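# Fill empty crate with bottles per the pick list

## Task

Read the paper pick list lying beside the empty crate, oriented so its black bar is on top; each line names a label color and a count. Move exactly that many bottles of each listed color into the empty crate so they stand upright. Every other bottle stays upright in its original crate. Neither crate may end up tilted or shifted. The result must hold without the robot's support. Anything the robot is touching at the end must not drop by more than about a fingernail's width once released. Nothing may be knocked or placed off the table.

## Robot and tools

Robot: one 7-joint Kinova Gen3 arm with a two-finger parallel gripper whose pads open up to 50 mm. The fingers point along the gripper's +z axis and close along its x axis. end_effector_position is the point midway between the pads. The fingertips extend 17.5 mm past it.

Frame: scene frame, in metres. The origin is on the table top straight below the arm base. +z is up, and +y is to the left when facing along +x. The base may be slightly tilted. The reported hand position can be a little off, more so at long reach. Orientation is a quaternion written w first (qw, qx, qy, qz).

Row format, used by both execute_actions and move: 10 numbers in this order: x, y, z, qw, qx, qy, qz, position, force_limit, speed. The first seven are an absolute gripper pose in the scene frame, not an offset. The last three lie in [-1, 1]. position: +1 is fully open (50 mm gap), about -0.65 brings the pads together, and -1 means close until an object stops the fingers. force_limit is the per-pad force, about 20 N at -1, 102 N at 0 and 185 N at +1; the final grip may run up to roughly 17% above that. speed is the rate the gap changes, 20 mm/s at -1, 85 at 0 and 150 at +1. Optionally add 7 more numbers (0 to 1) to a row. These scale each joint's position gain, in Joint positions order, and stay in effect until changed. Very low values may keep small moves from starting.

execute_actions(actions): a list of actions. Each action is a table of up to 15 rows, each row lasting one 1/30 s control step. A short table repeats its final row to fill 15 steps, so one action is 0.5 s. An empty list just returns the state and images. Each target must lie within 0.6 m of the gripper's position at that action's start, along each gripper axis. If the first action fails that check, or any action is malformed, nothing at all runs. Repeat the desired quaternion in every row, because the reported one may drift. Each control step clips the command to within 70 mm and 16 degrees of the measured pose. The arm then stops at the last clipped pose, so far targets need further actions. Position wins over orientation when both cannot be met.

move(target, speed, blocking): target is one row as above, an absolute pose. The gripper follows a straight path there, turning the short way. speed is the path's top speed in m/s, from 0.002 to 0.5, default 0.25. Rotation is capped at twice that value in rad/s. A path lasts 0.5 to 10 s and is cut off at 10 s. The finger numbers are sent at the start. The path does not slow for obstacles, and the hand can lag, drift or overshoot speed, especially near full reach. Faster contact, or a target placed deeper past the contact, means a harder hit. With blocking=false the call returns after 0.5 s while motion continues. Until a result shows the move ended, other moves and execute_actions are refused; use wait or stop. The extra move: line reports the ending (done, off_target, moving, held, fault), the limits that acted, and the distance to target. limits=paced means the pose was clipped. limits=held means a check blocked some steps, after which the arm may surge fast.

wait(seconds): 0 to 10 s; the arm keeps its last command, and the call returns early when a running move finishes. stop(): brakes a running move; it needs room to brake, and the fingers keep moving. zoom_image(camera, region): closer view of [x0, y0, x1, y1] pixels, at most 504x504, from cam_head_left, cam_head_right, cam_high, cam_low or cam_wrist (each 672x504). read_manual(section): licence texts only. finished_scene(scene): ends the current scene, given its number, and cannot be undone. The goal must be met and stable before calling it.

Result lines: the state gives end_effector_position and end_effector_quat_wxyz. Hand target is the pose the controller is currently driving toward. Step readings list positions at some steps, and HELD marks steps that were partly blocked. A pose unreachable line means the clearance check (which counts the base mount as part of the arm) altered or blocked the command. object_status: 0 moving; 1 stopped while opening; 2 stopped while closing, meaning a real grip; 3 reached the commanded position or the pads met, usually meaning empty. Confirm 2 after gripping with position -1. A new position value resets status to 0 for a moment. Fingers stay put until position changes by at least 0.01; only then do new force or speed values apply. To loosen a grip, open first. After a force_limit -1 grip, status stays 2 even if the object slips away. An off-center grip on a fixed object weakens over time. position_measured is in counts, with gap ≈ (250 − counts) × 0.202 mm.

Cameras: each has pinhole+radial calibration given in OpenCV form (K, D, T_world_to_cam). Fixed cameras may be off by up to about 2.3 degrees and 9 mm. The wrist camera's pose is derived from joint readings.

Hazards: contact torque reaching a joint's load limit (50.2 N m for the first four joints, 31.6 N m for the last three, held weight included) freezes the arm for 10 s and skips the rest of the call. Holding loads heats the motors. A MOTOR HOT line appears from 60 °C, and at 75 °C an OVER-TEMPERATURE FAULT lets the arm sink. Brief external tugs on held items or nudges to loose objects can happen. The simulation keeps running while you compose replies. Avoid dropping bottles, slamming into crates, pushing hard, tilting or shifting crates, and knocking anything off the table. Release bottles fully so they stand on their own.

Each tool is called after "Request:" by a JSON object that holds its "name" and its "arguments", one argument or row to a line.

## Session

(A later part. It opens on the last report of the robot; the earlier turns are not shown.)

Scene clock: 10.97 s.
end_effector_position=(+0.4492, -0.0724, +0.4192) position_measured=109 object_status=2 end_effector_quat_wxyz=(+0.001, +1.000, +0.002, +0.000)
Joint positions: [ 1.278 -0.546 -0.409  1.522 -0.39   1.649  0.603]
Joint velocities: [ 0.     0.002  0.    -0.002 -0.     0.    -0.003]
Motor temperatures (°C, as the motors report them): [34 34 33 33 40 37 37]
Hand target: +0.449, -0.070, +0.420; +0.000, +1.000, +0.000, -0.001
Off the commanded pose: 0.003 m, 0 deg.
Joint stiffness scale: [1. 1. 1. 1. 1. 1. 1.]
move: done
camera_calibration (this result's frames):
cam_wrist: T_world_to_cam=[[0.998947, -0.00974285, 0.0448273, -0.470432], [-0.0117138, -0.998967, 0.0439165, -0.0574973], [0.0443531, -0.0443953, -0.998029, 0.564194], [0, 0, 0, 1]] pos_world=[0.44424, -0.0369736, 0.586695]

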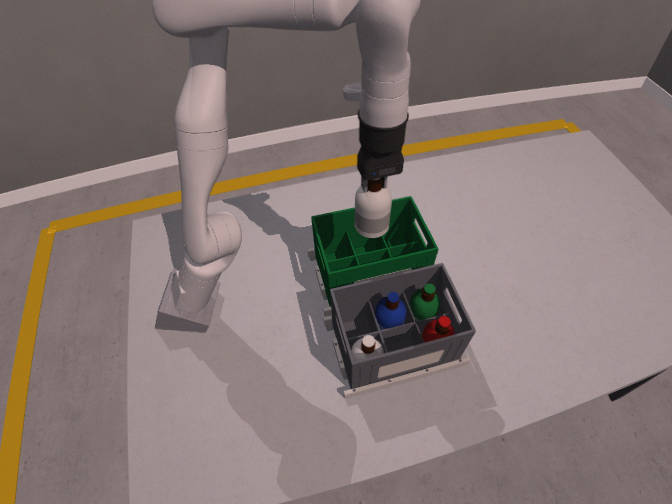

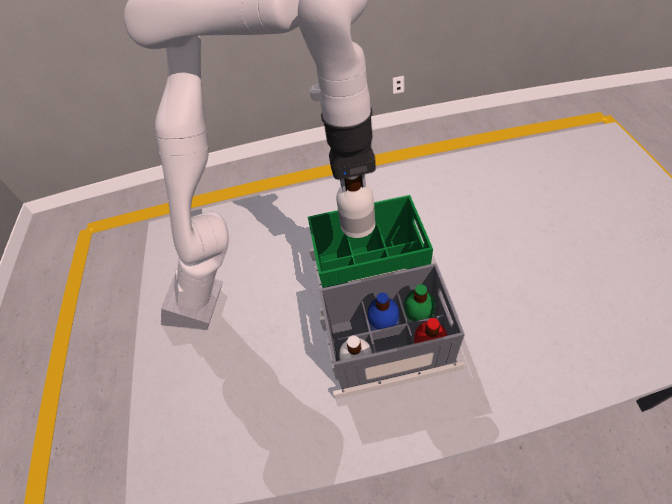

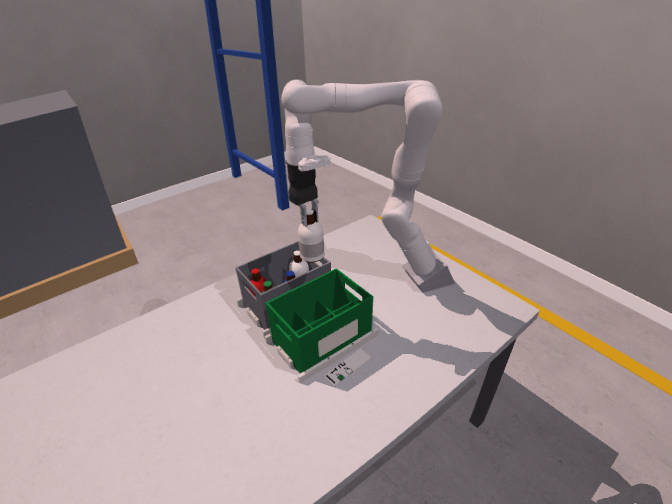

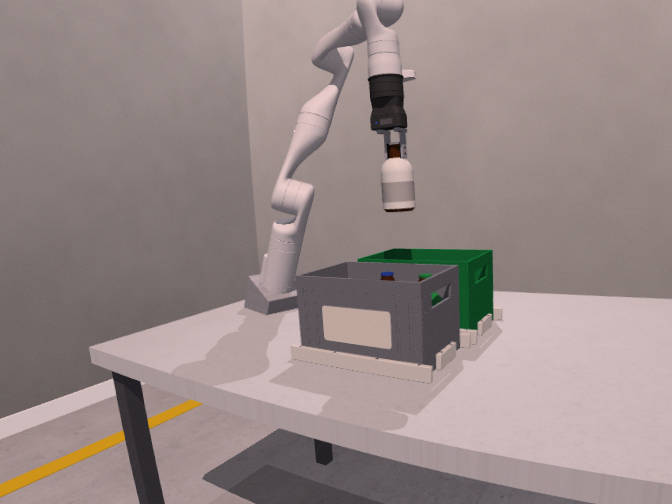

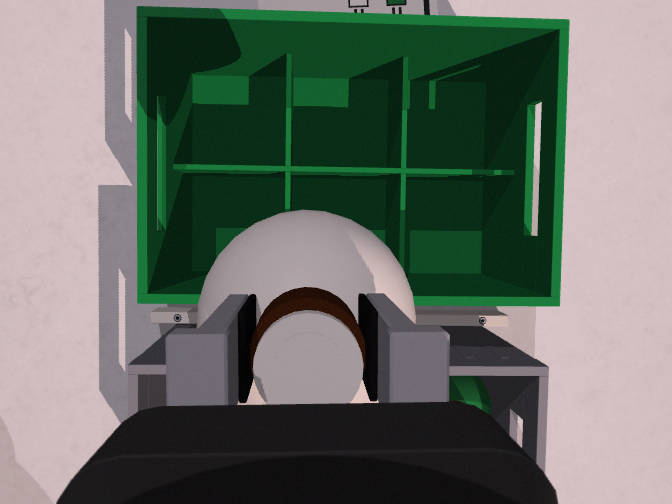

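Request:
{"name": "move", "arguments": {
  "target": [0.395, 0.044, 0.34, 0, 1, -0.012, 0, -1, 0, 0],
  "speed": 0.2
}}

Request:
{"name": "move", "arguments": {
  "target": [0.395, 0.044, 0.147, 0, 1, -0.012, 0, -1, 0, 0],
  "speed": 0.1
}}

Scene clock: 12.53 s.
end_effector_position=(+0.3933, +0.0420, +0.3414) position_measured=109 object_status=2 end_effector_quat_wxyz=(+0.001, +1.000, -0.010, -0.002)
Joint positions: [ 1.276 -0.843 -0.55   1.869 -0.54   1.526  0.508]
Joint velocities: [ 0.001 -0.017  0.     0.    -0.002  0.001 -0.001]
Motor temperatures (°C, as the motors report them): [34 34 33 33 40 37 37]
Hand target: +0.394, +0.044, +0.340; +0.000, +1.000, -0.012, -0.000
Off the commanded pose: 0.003 m, 0 deg.
Joint stiffness scale: [1. 1. 1. 1. 1. 1. 1.]
move: done
camera_calibration (this result's frames):
cam_wrist: T_world_to_cam=[[0.998678, -0.0330116, 0.0393911, -0.407016], [-0.0347311, -0.998437, 0.0437958, 0.068677], [0.0378838, -0.045106, -0.998264, 0.496762], [0, 0, 0, 1]] pos_world=[0.390044, 0.0775404, 0.508924]

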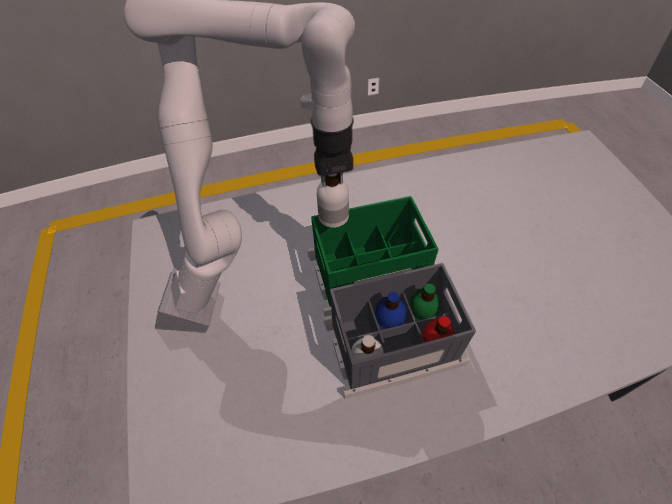

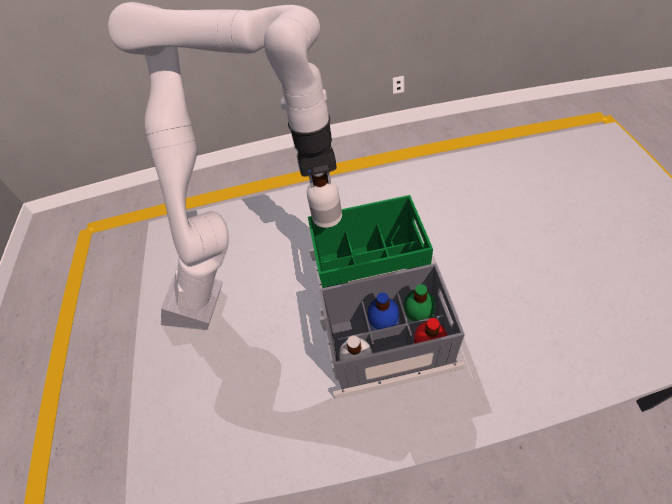

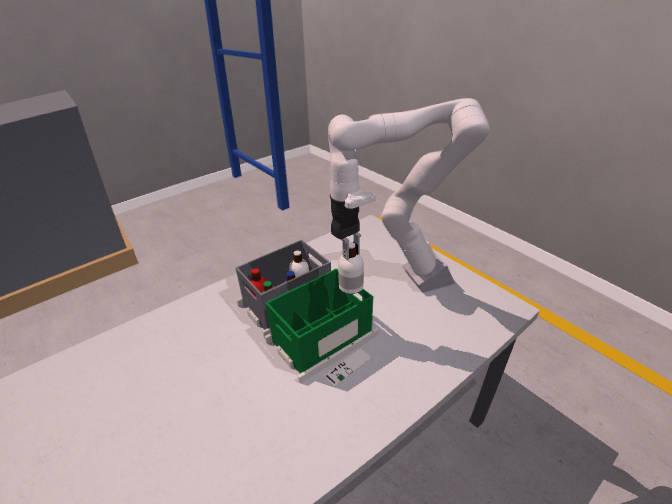

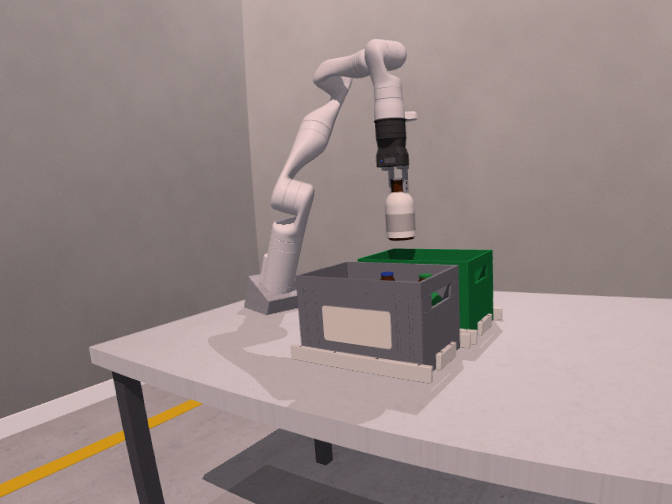

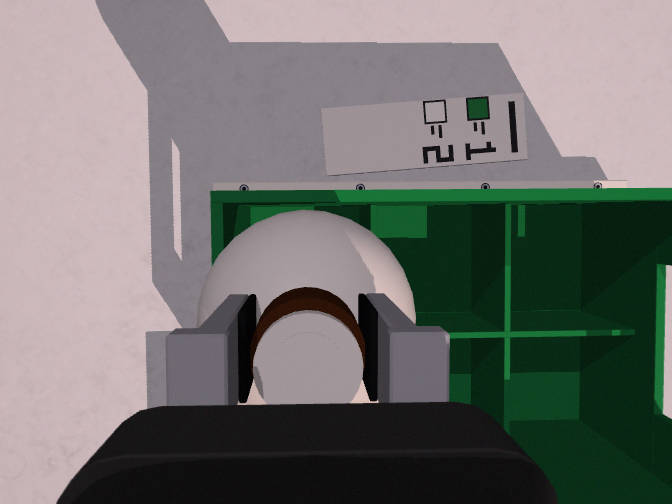

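Scene clock: 14.93 s.
end_effector_position=(+0.3949, +0.0440, +0.1488) position_measured=109 object_status=2 end_effector_quat_wxyz=(+0.001, +1.000, -0.012, +0.000)
Joint positions: [ 1.474 -0.714 -1.086  2.278 -0.782  0.837  0.599]
Joint velocities: [ 0.002  0.013 -0.003  0.001  0.    -0.009  0.   ]
Motor temperatures (°C, as the motors report them): [34 34 33 33 40 37 37]
Hand target: +0.394, +0.044, +0.147; +0.000, +1.000, -0.012, -0.000
Off the commanded pose: 0.002 m, 0 deg.
Joint stiffness scale: [1. 1. 1. 1. 1. 1. 1.]
move: done
camera_calibration (this result's frames):
cam_wrist: T_world_to_cam=[[0.998324, -0.0363786, 0.0450059, -0.40156], [-0.0384158, -0.998236, 0.0452593, 0.0803957], [0.04328, -0.0469124, -0.997961, 0.302446], [0, 0, 0, 1]] pos_world=[0.390885, 0.0798342, 0.316263]

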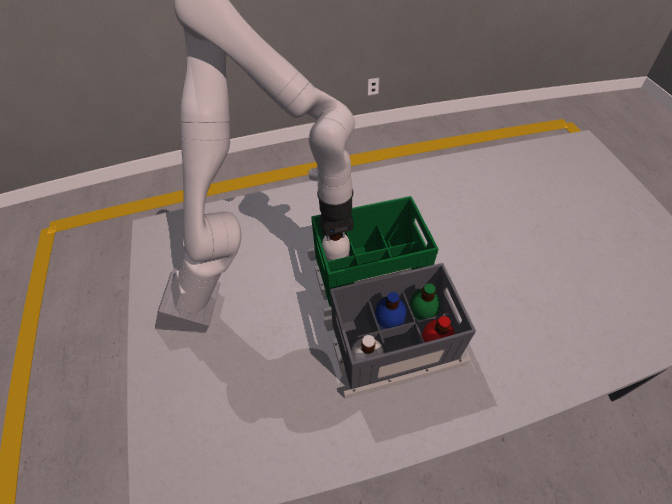

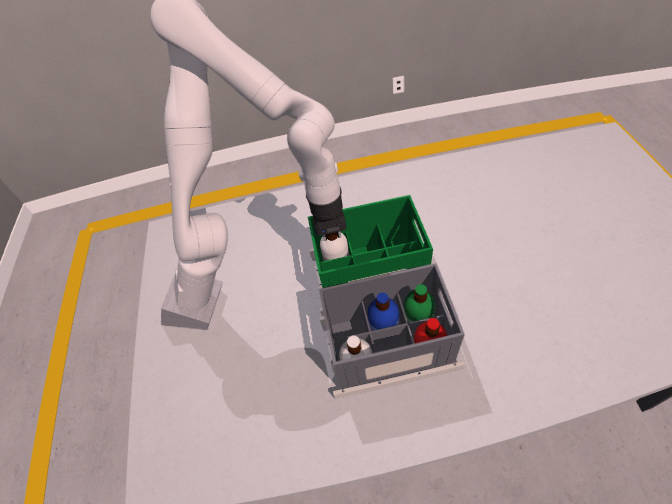

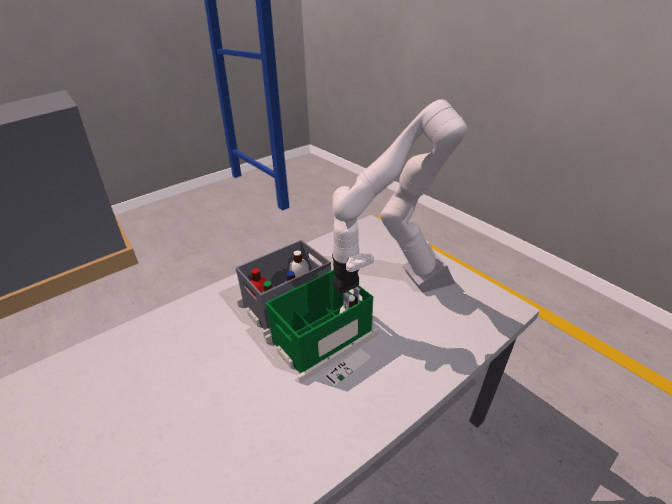

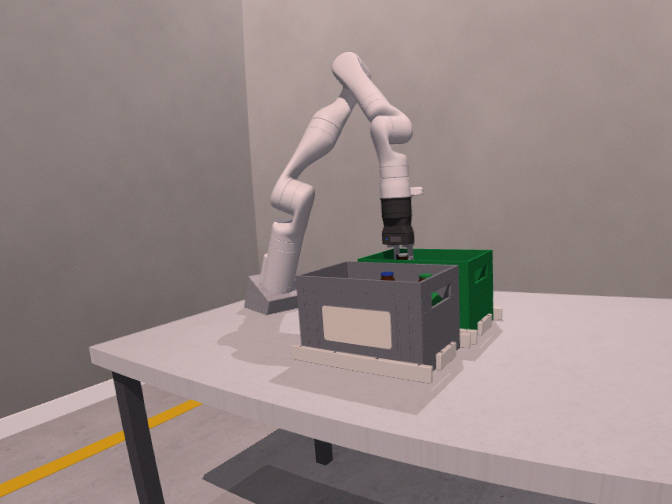

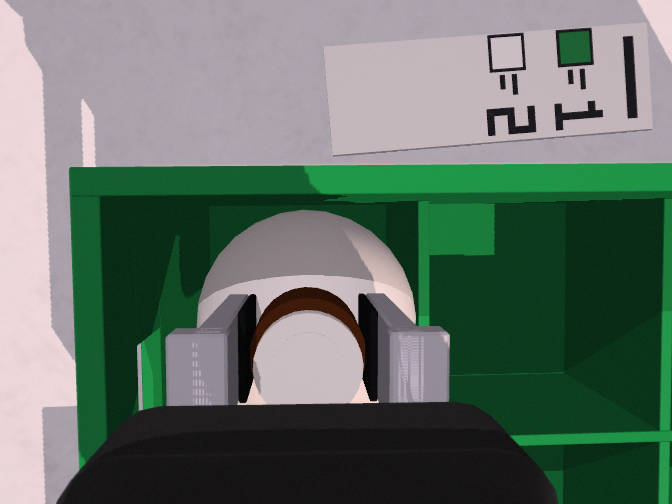

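Request:
{"name": "move", "arguments": {
  "target": [0.395, 0.044, 0.144, 0, 1, -0.012, 0, 1, 0, 0],
  "speed": 0.05
}}

Request:
{"name": "move", "arguments": {
  "target": [0.395, 0.044, 0.26, 0, 1, -0.012, 0, 1, 0, 0],
  "speed": 0.2
}}

Request:
{"name": "move", "arguments": {
  "target": [0.385, -0.272, 0.25, 0, 1, -0.012, 0, 1, 0, 0],
  "speed": 0.3
}}

Scene clock: 15.87 s.
end_effector_position=(+0.3954, +0.0438, +0.1455) position_measured=3 object_status=3 end_effector_quat_wxyz=(+0.001, +1.000, -0.010, +0.000)
Joint positions: [ 1.481 -0.703 -1.104  2.281 -0.783  0.819  0.599]
Joint velocities: [ 0.     0.009 -0.002  0.001 -0.    -0.005 -0.   ]
Motor temperatures (°C, as the motors report them): [34 34 33 33 40 37 37]
Hand target: +0.395, +0.044, +0.144; +0.000, +1.000, -0.012, -0.000
Off the commanded pose: 0.002 m, 0 deg.
Joint stiffness scale: [1. 1. 1. 1. 1. 1. 1.]
move: done
camera_calibration (this result's frames):
cam_wrist: T_world_to_cam=[[0.998439, -0.0339116, 0.0443776, -0.401977], [-0.0359009, -0.99835, 0.0448252, 0.0794526], [0.0427842, -0.0463484, -0.998009, 0.299217], [0, 0, 0, 1]] pos_world=[0.3914, 0.079558, 0.312898]

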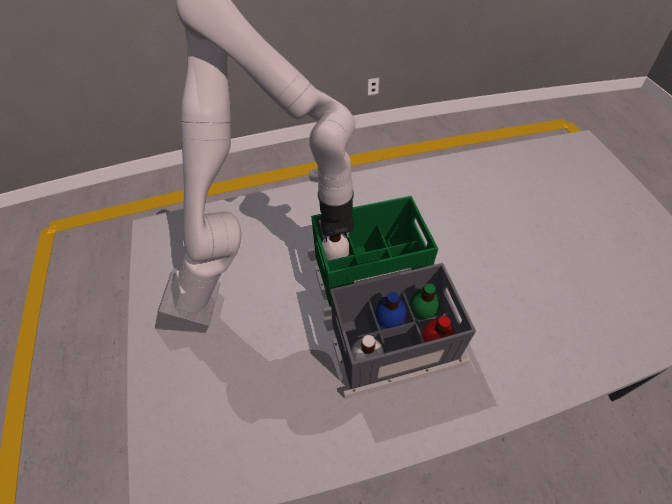

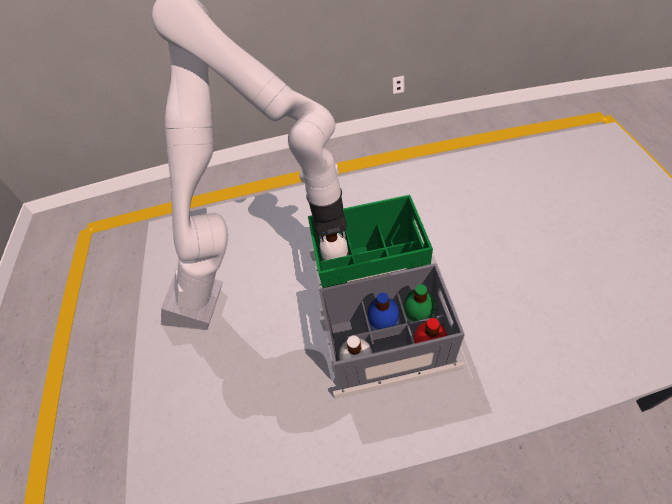

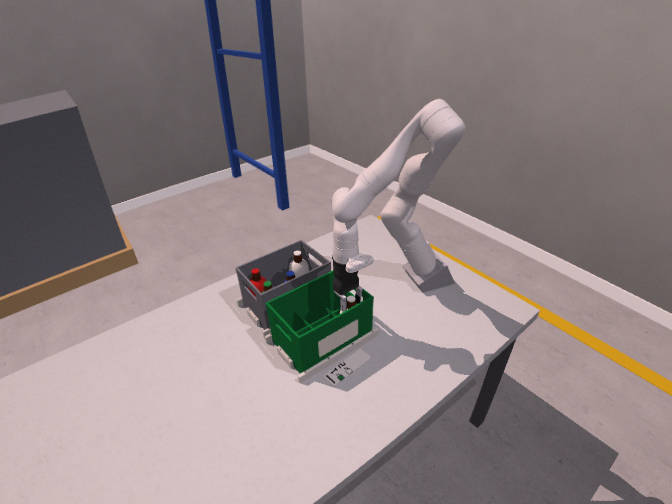

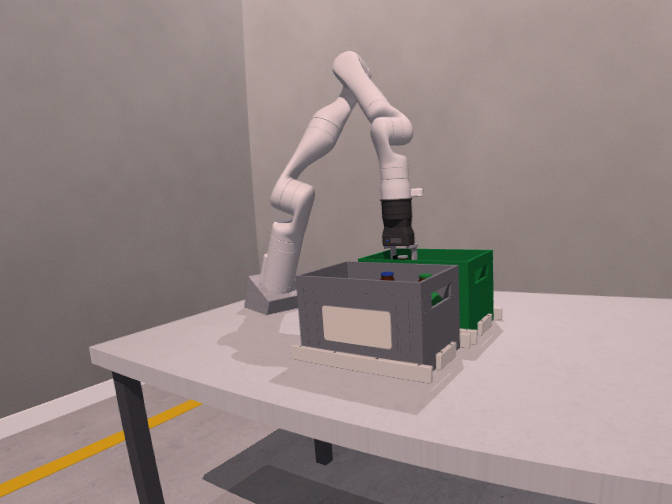

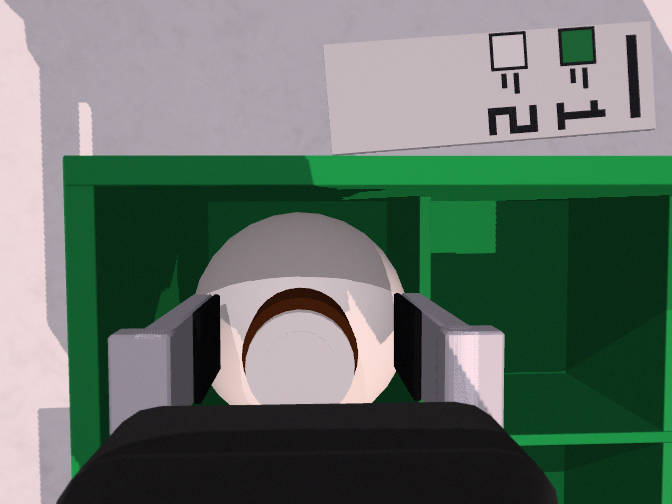

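Scene clock: 16.93 s.
end_effector_position=(+0.3957, +0.0445, +0.2578) position_measured=3 object_status=3 end_effector_quat_wxyz=(-0.002, +1.000, -0.013, -0.000)
Joint positions: [ 1.31  -0.814 -0.727  2.073 -0.613  1.245  0.516]
Joint velocities: [-0.    -0.008  0.002 -0.002 -0.     0.005 -0.   ]
Motor temperatures (°C, as the motors report them): [34 34 33 33 40 37 37]
Hand target: +0.395, +0.044, +0.260; -0.000, +1.000, -0.012, +0.000
Off the commanded pose: 0.002 m, 0 deg.
Joint stiffness scale: [1. 1. 1. 1. 1. 1. 1.]
move: done
camera_calibration (this result's frames):
cam_wrist: T_world_to_cam=[[0.998316, -0.0385939, 0.043313, -0.406665], [-0.0402852, -0.998432, 0.038878, 0.0783421], [0.0417446, -0.0405574, -0.998305, 0.41156], [0, 0, 0, 1]] pos_world=[0.391956, 0.0792163, 0.42543]

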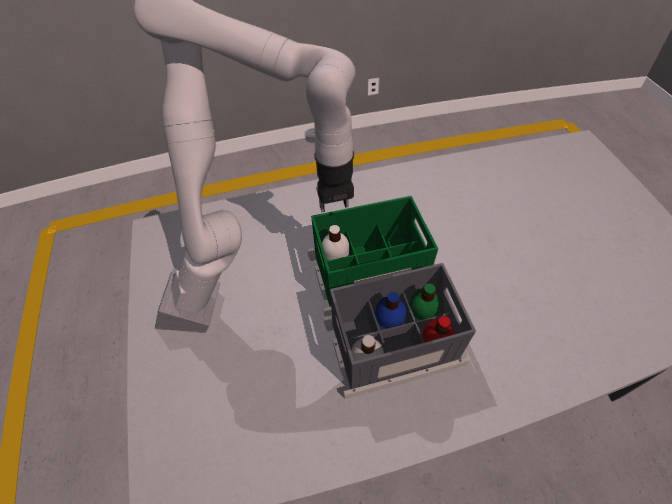

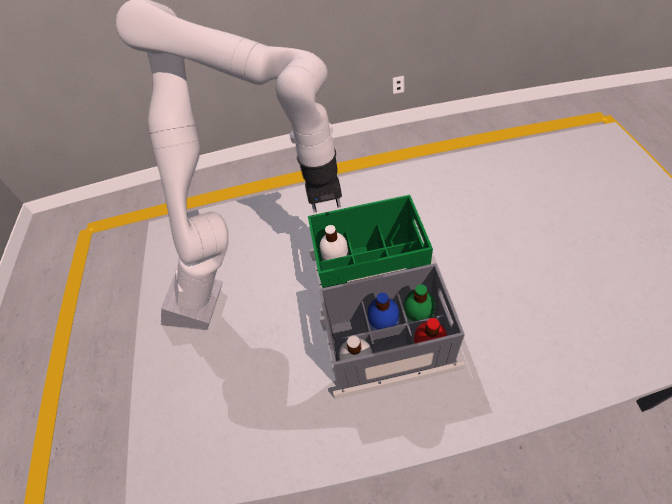

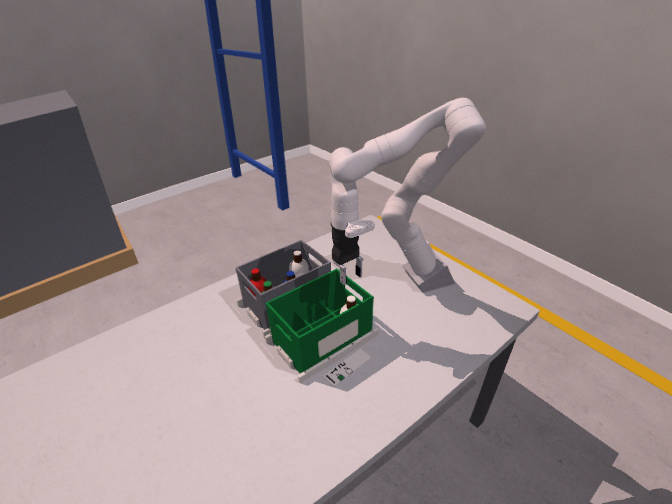

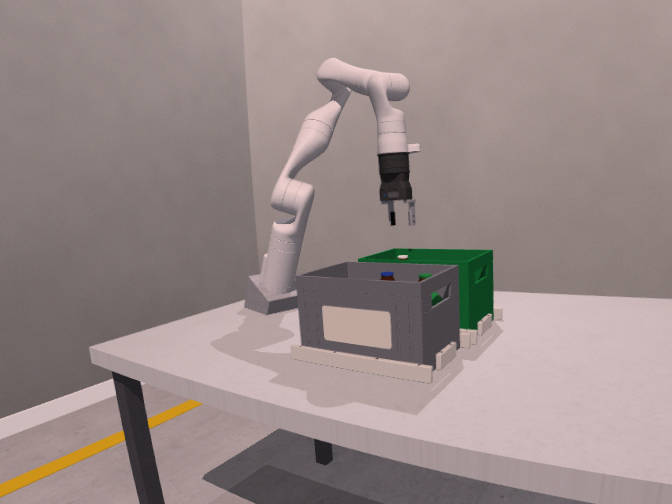

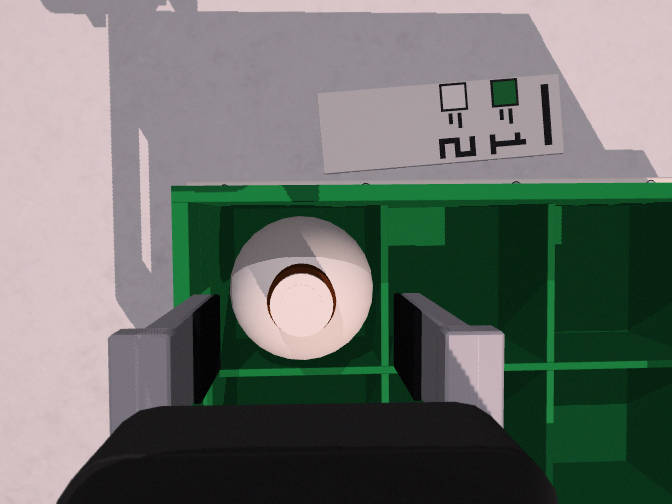

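Scene clock: 18.60 s.
end_effector_position=(+0.3894, -0.2687, +0.2494) position_measured=3 object_status=3 end_effector_quat_wxyz=(-0.001, +1.000, -0.014, +0.004)
Joint positions: [ 1.352 -0.193 -0.194  1.878 -0.387  1.09   1.097]
Joint velocities: [ 0.001  0.008 -0.    -0.001  0.001  0.001 -0.   ]
Motor temperatures (°C, as the motors report them): [34 34 33 33 40 37 37]
Hand target: +0.387, -0.271, +0.250; -0.001, +1.000, -0.012, +0.001
Off the commanded pose: 0.006 m, 1 deg.
Joint stiffness scale: [1. 1. 1. 1. 1. 1. 1.]
move: off_target
camera_calibration (this result's frames):
cam_wrist: T_world_to_cam=[[0.997793, -0.040775, 0.052415, -0.414809], [-0.0428912, -0.998283, 0.0399039, -0.233493], [0.0506979, -0.042064, -0.997828, 0.386717], [0, 0, 0, 1]] pos_world=[0.384273, -0.233739, 0.416937]

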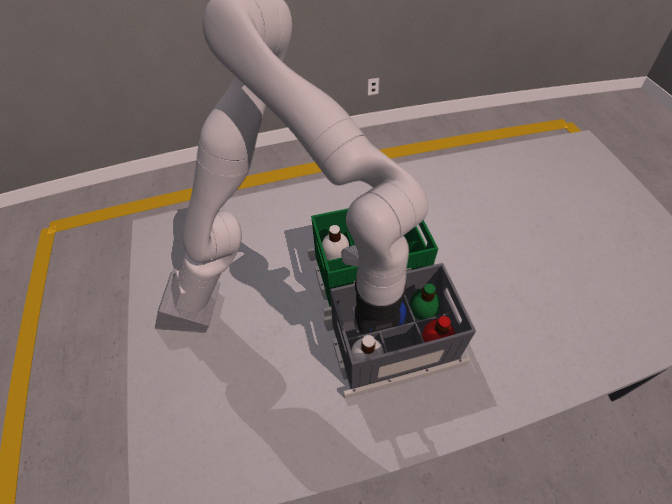

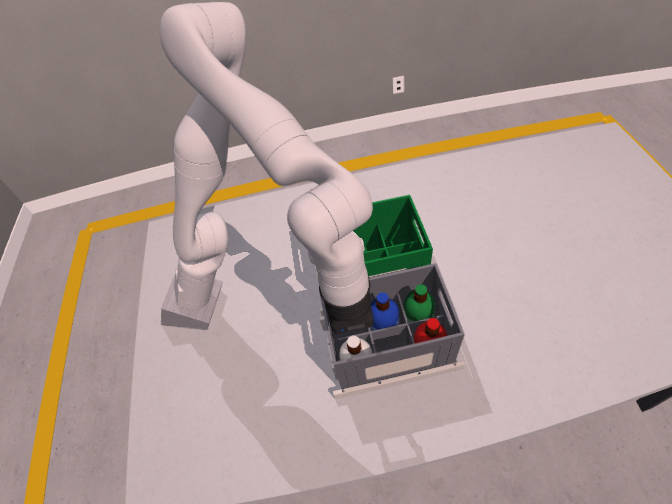

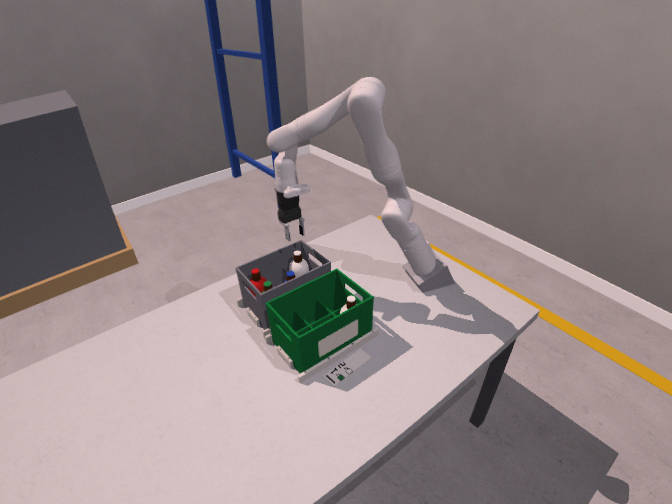

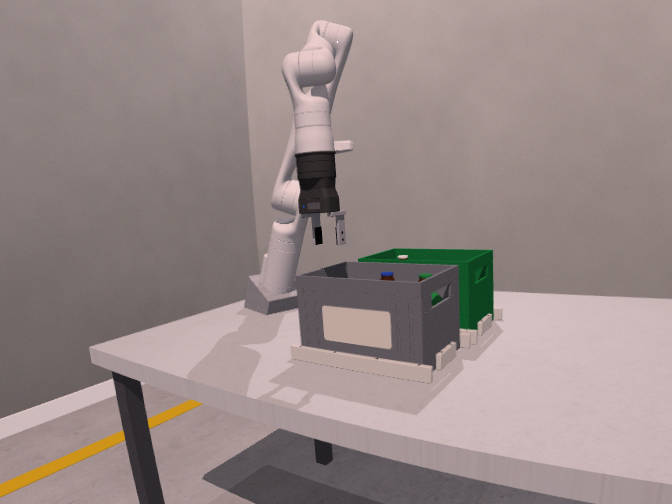

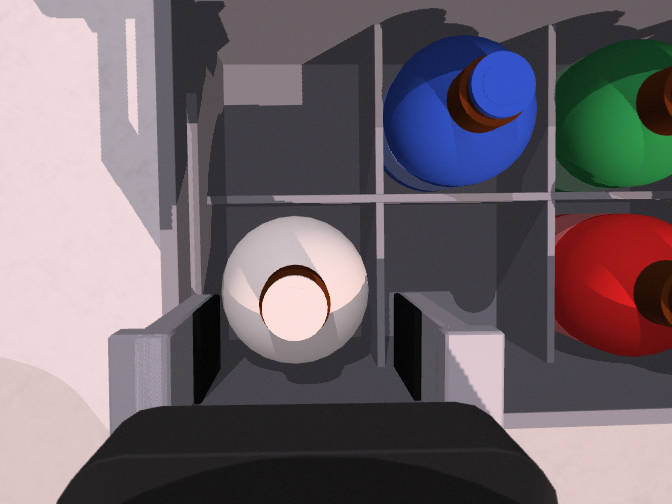

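Request:
{"name": "move", "arguments": {
  "target": [0.385, -0.271, 0.145, 0, 1, -0.012, 0, 1, 0, 0],
  "speed": 0.1
}}

Request:
{"name": "move", "arguments": {
  "target": [0.385, -0.271, 0.144, 0, 1, -0.012, 0, -1, 0, 0],
  "speed": 0.05
}}

Scene clock: 20.33 s.
end_effector_position=(+0.3853, -0.2725, +0.1474) position_measured=3 object_status=3 end_effector_quat_wxyz=(+0.001, +1.000, -0.013, +0.002)
Joint positions: [ 1.318 -0.03  -0.297  2.044 -0.382  0.736  1.078]
Joint velocities: [-0.003  0.006 -0.     0.001 -0.     0.001 -0.001]
Motor temperatures (°C, as the motors report them): [34 34 33 33 40 37 37]
Hand target: +0.385, -0.271, +0.145; +0.000, +1.000, -0.012, -0.000
Off the commanded pose: 0.003 m, 0 deg.
Joint stiffness scale: [1. 1. 1. 1. 1. 1. 1.]
move: done
camera_calibration (this result's frames):
cam_wrist: T_world_to_cam=[[0.998072, -0.0395238, 0.0478493, -0.404603], [-0.0416443, -0.998156, 0.044163, -0.234487], [0.0460156, -0.0460705, -0.997878, 0.285725], [0, 0, 0, 1]] pos_world=[0.38091, -0.236882, 0.314835]

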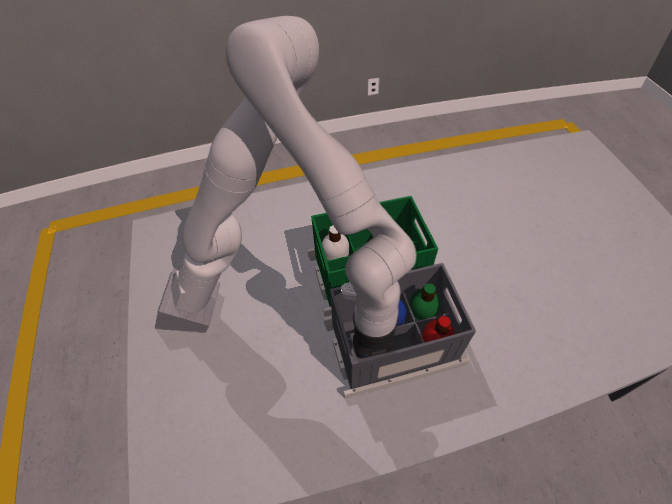

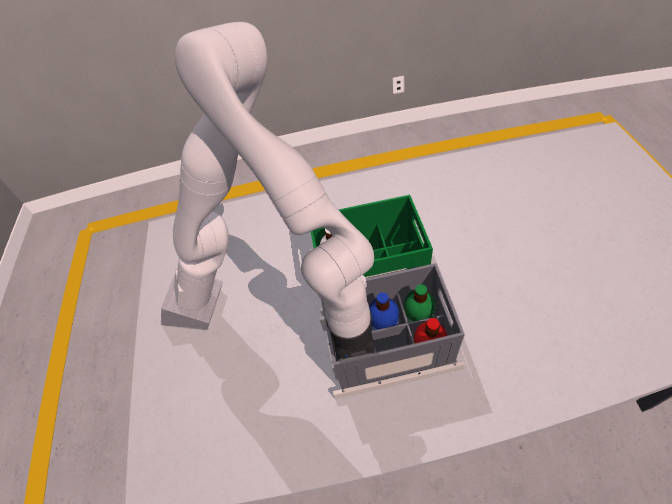

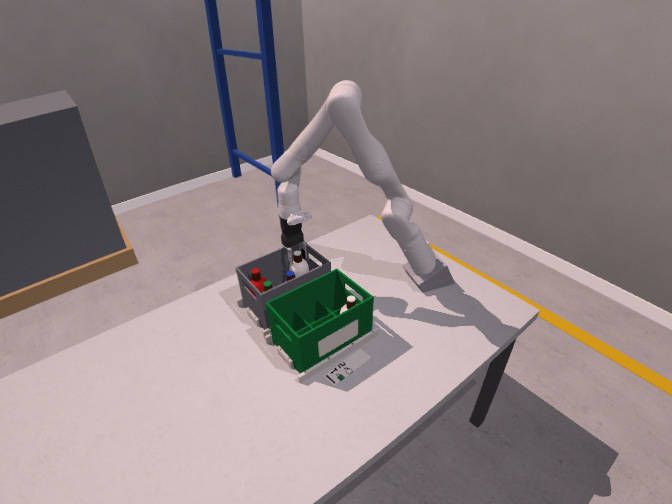

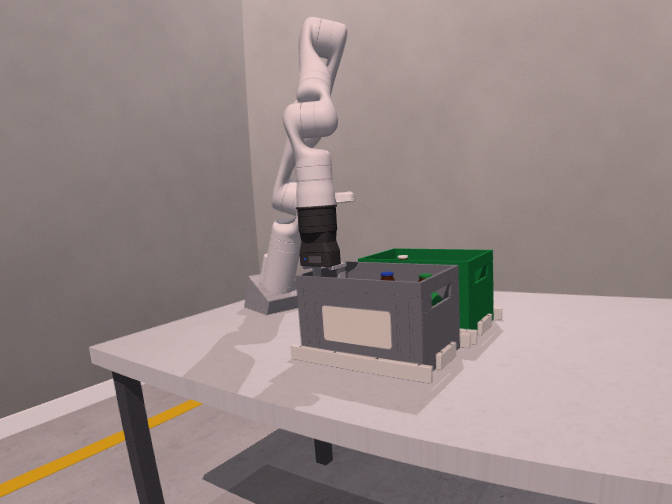

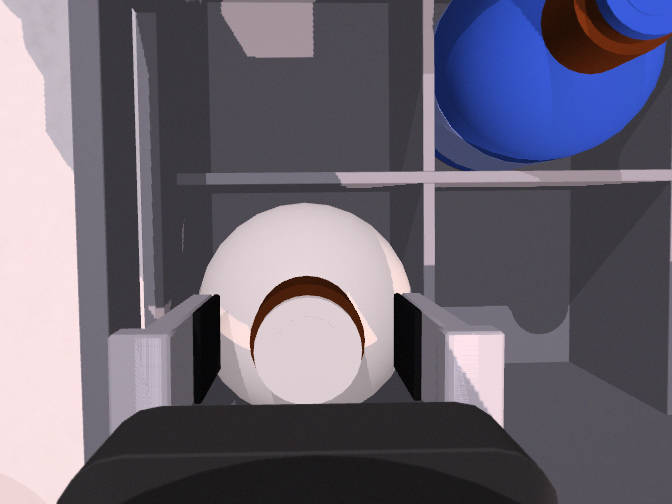

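Scene clock: 21.03 s.
end_effector_position=(+0.3853, -0.2726, +0.1472) position_measured=111 object_status=2 end_effector_quat_wxyz=(+0.001, +1.000, -0.013, +0.002)
Joint positions: [ 1.317 -0.03  -0.297  2.044 -0.382  0.735  1.078]
Joint velocities: [ 0.     0.    -0.    -0.     0.    -0.002 -0.   ]
Motor temperatures (°C, as the motors report them): [34 34 33 33 40 37 37]
Hand target: +0.385, -0.271, +0.144; -0.000, +1.000, -0.012, +0.000
Off the commanded pose: 0.004 m, 0 deg.
Joint stiffness scale: [1. 1. 1. 1. 1. 1. 1.]
move: off_target
camera_calibration (this result's frames):
cam_wrist: T_world_to_cam=[[0.998101, -0.039097, 0.0475945, -0.404451], [-0.0412097, -0.99817, 0.0442478, -0.234706], [0.0457774, -0.0461251, -0.997886, 0.285605], [0, 0, 0, 1]] pos_world=[0.380937, -0.236916, 0.314636]

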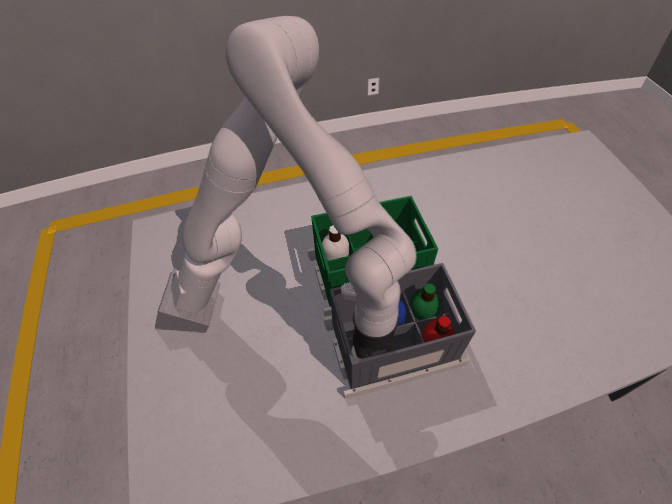

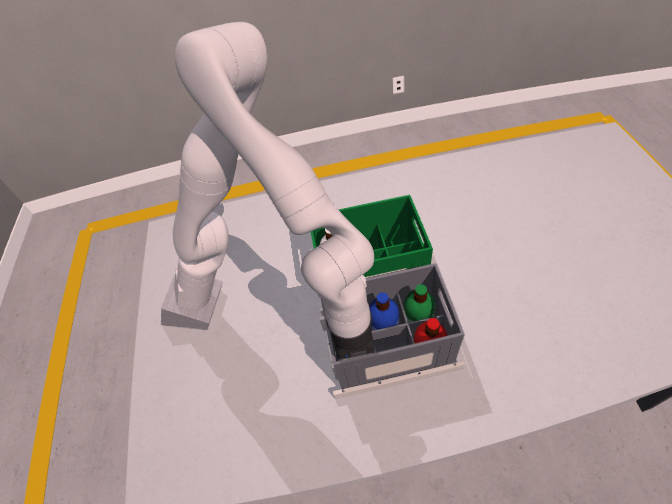

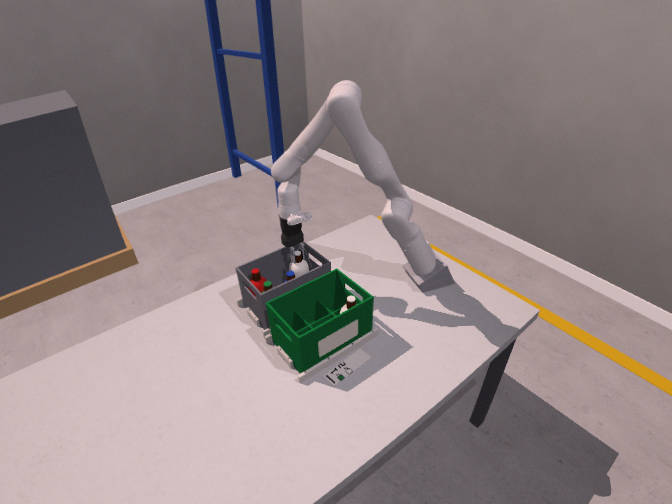

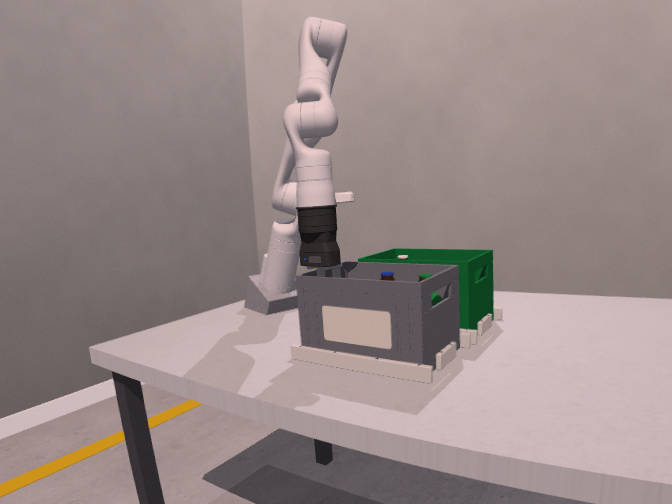

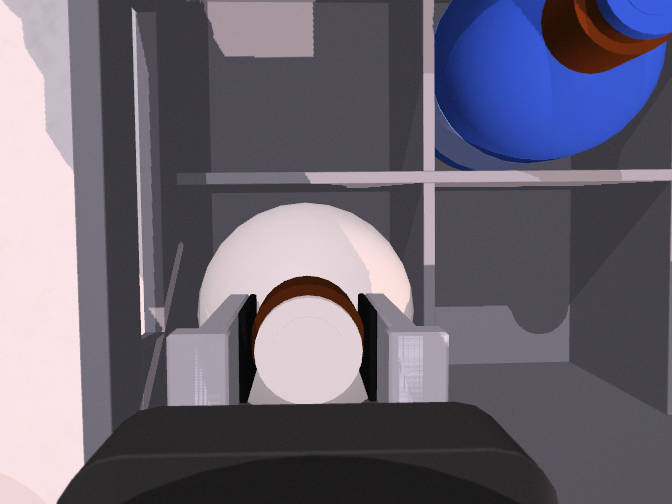

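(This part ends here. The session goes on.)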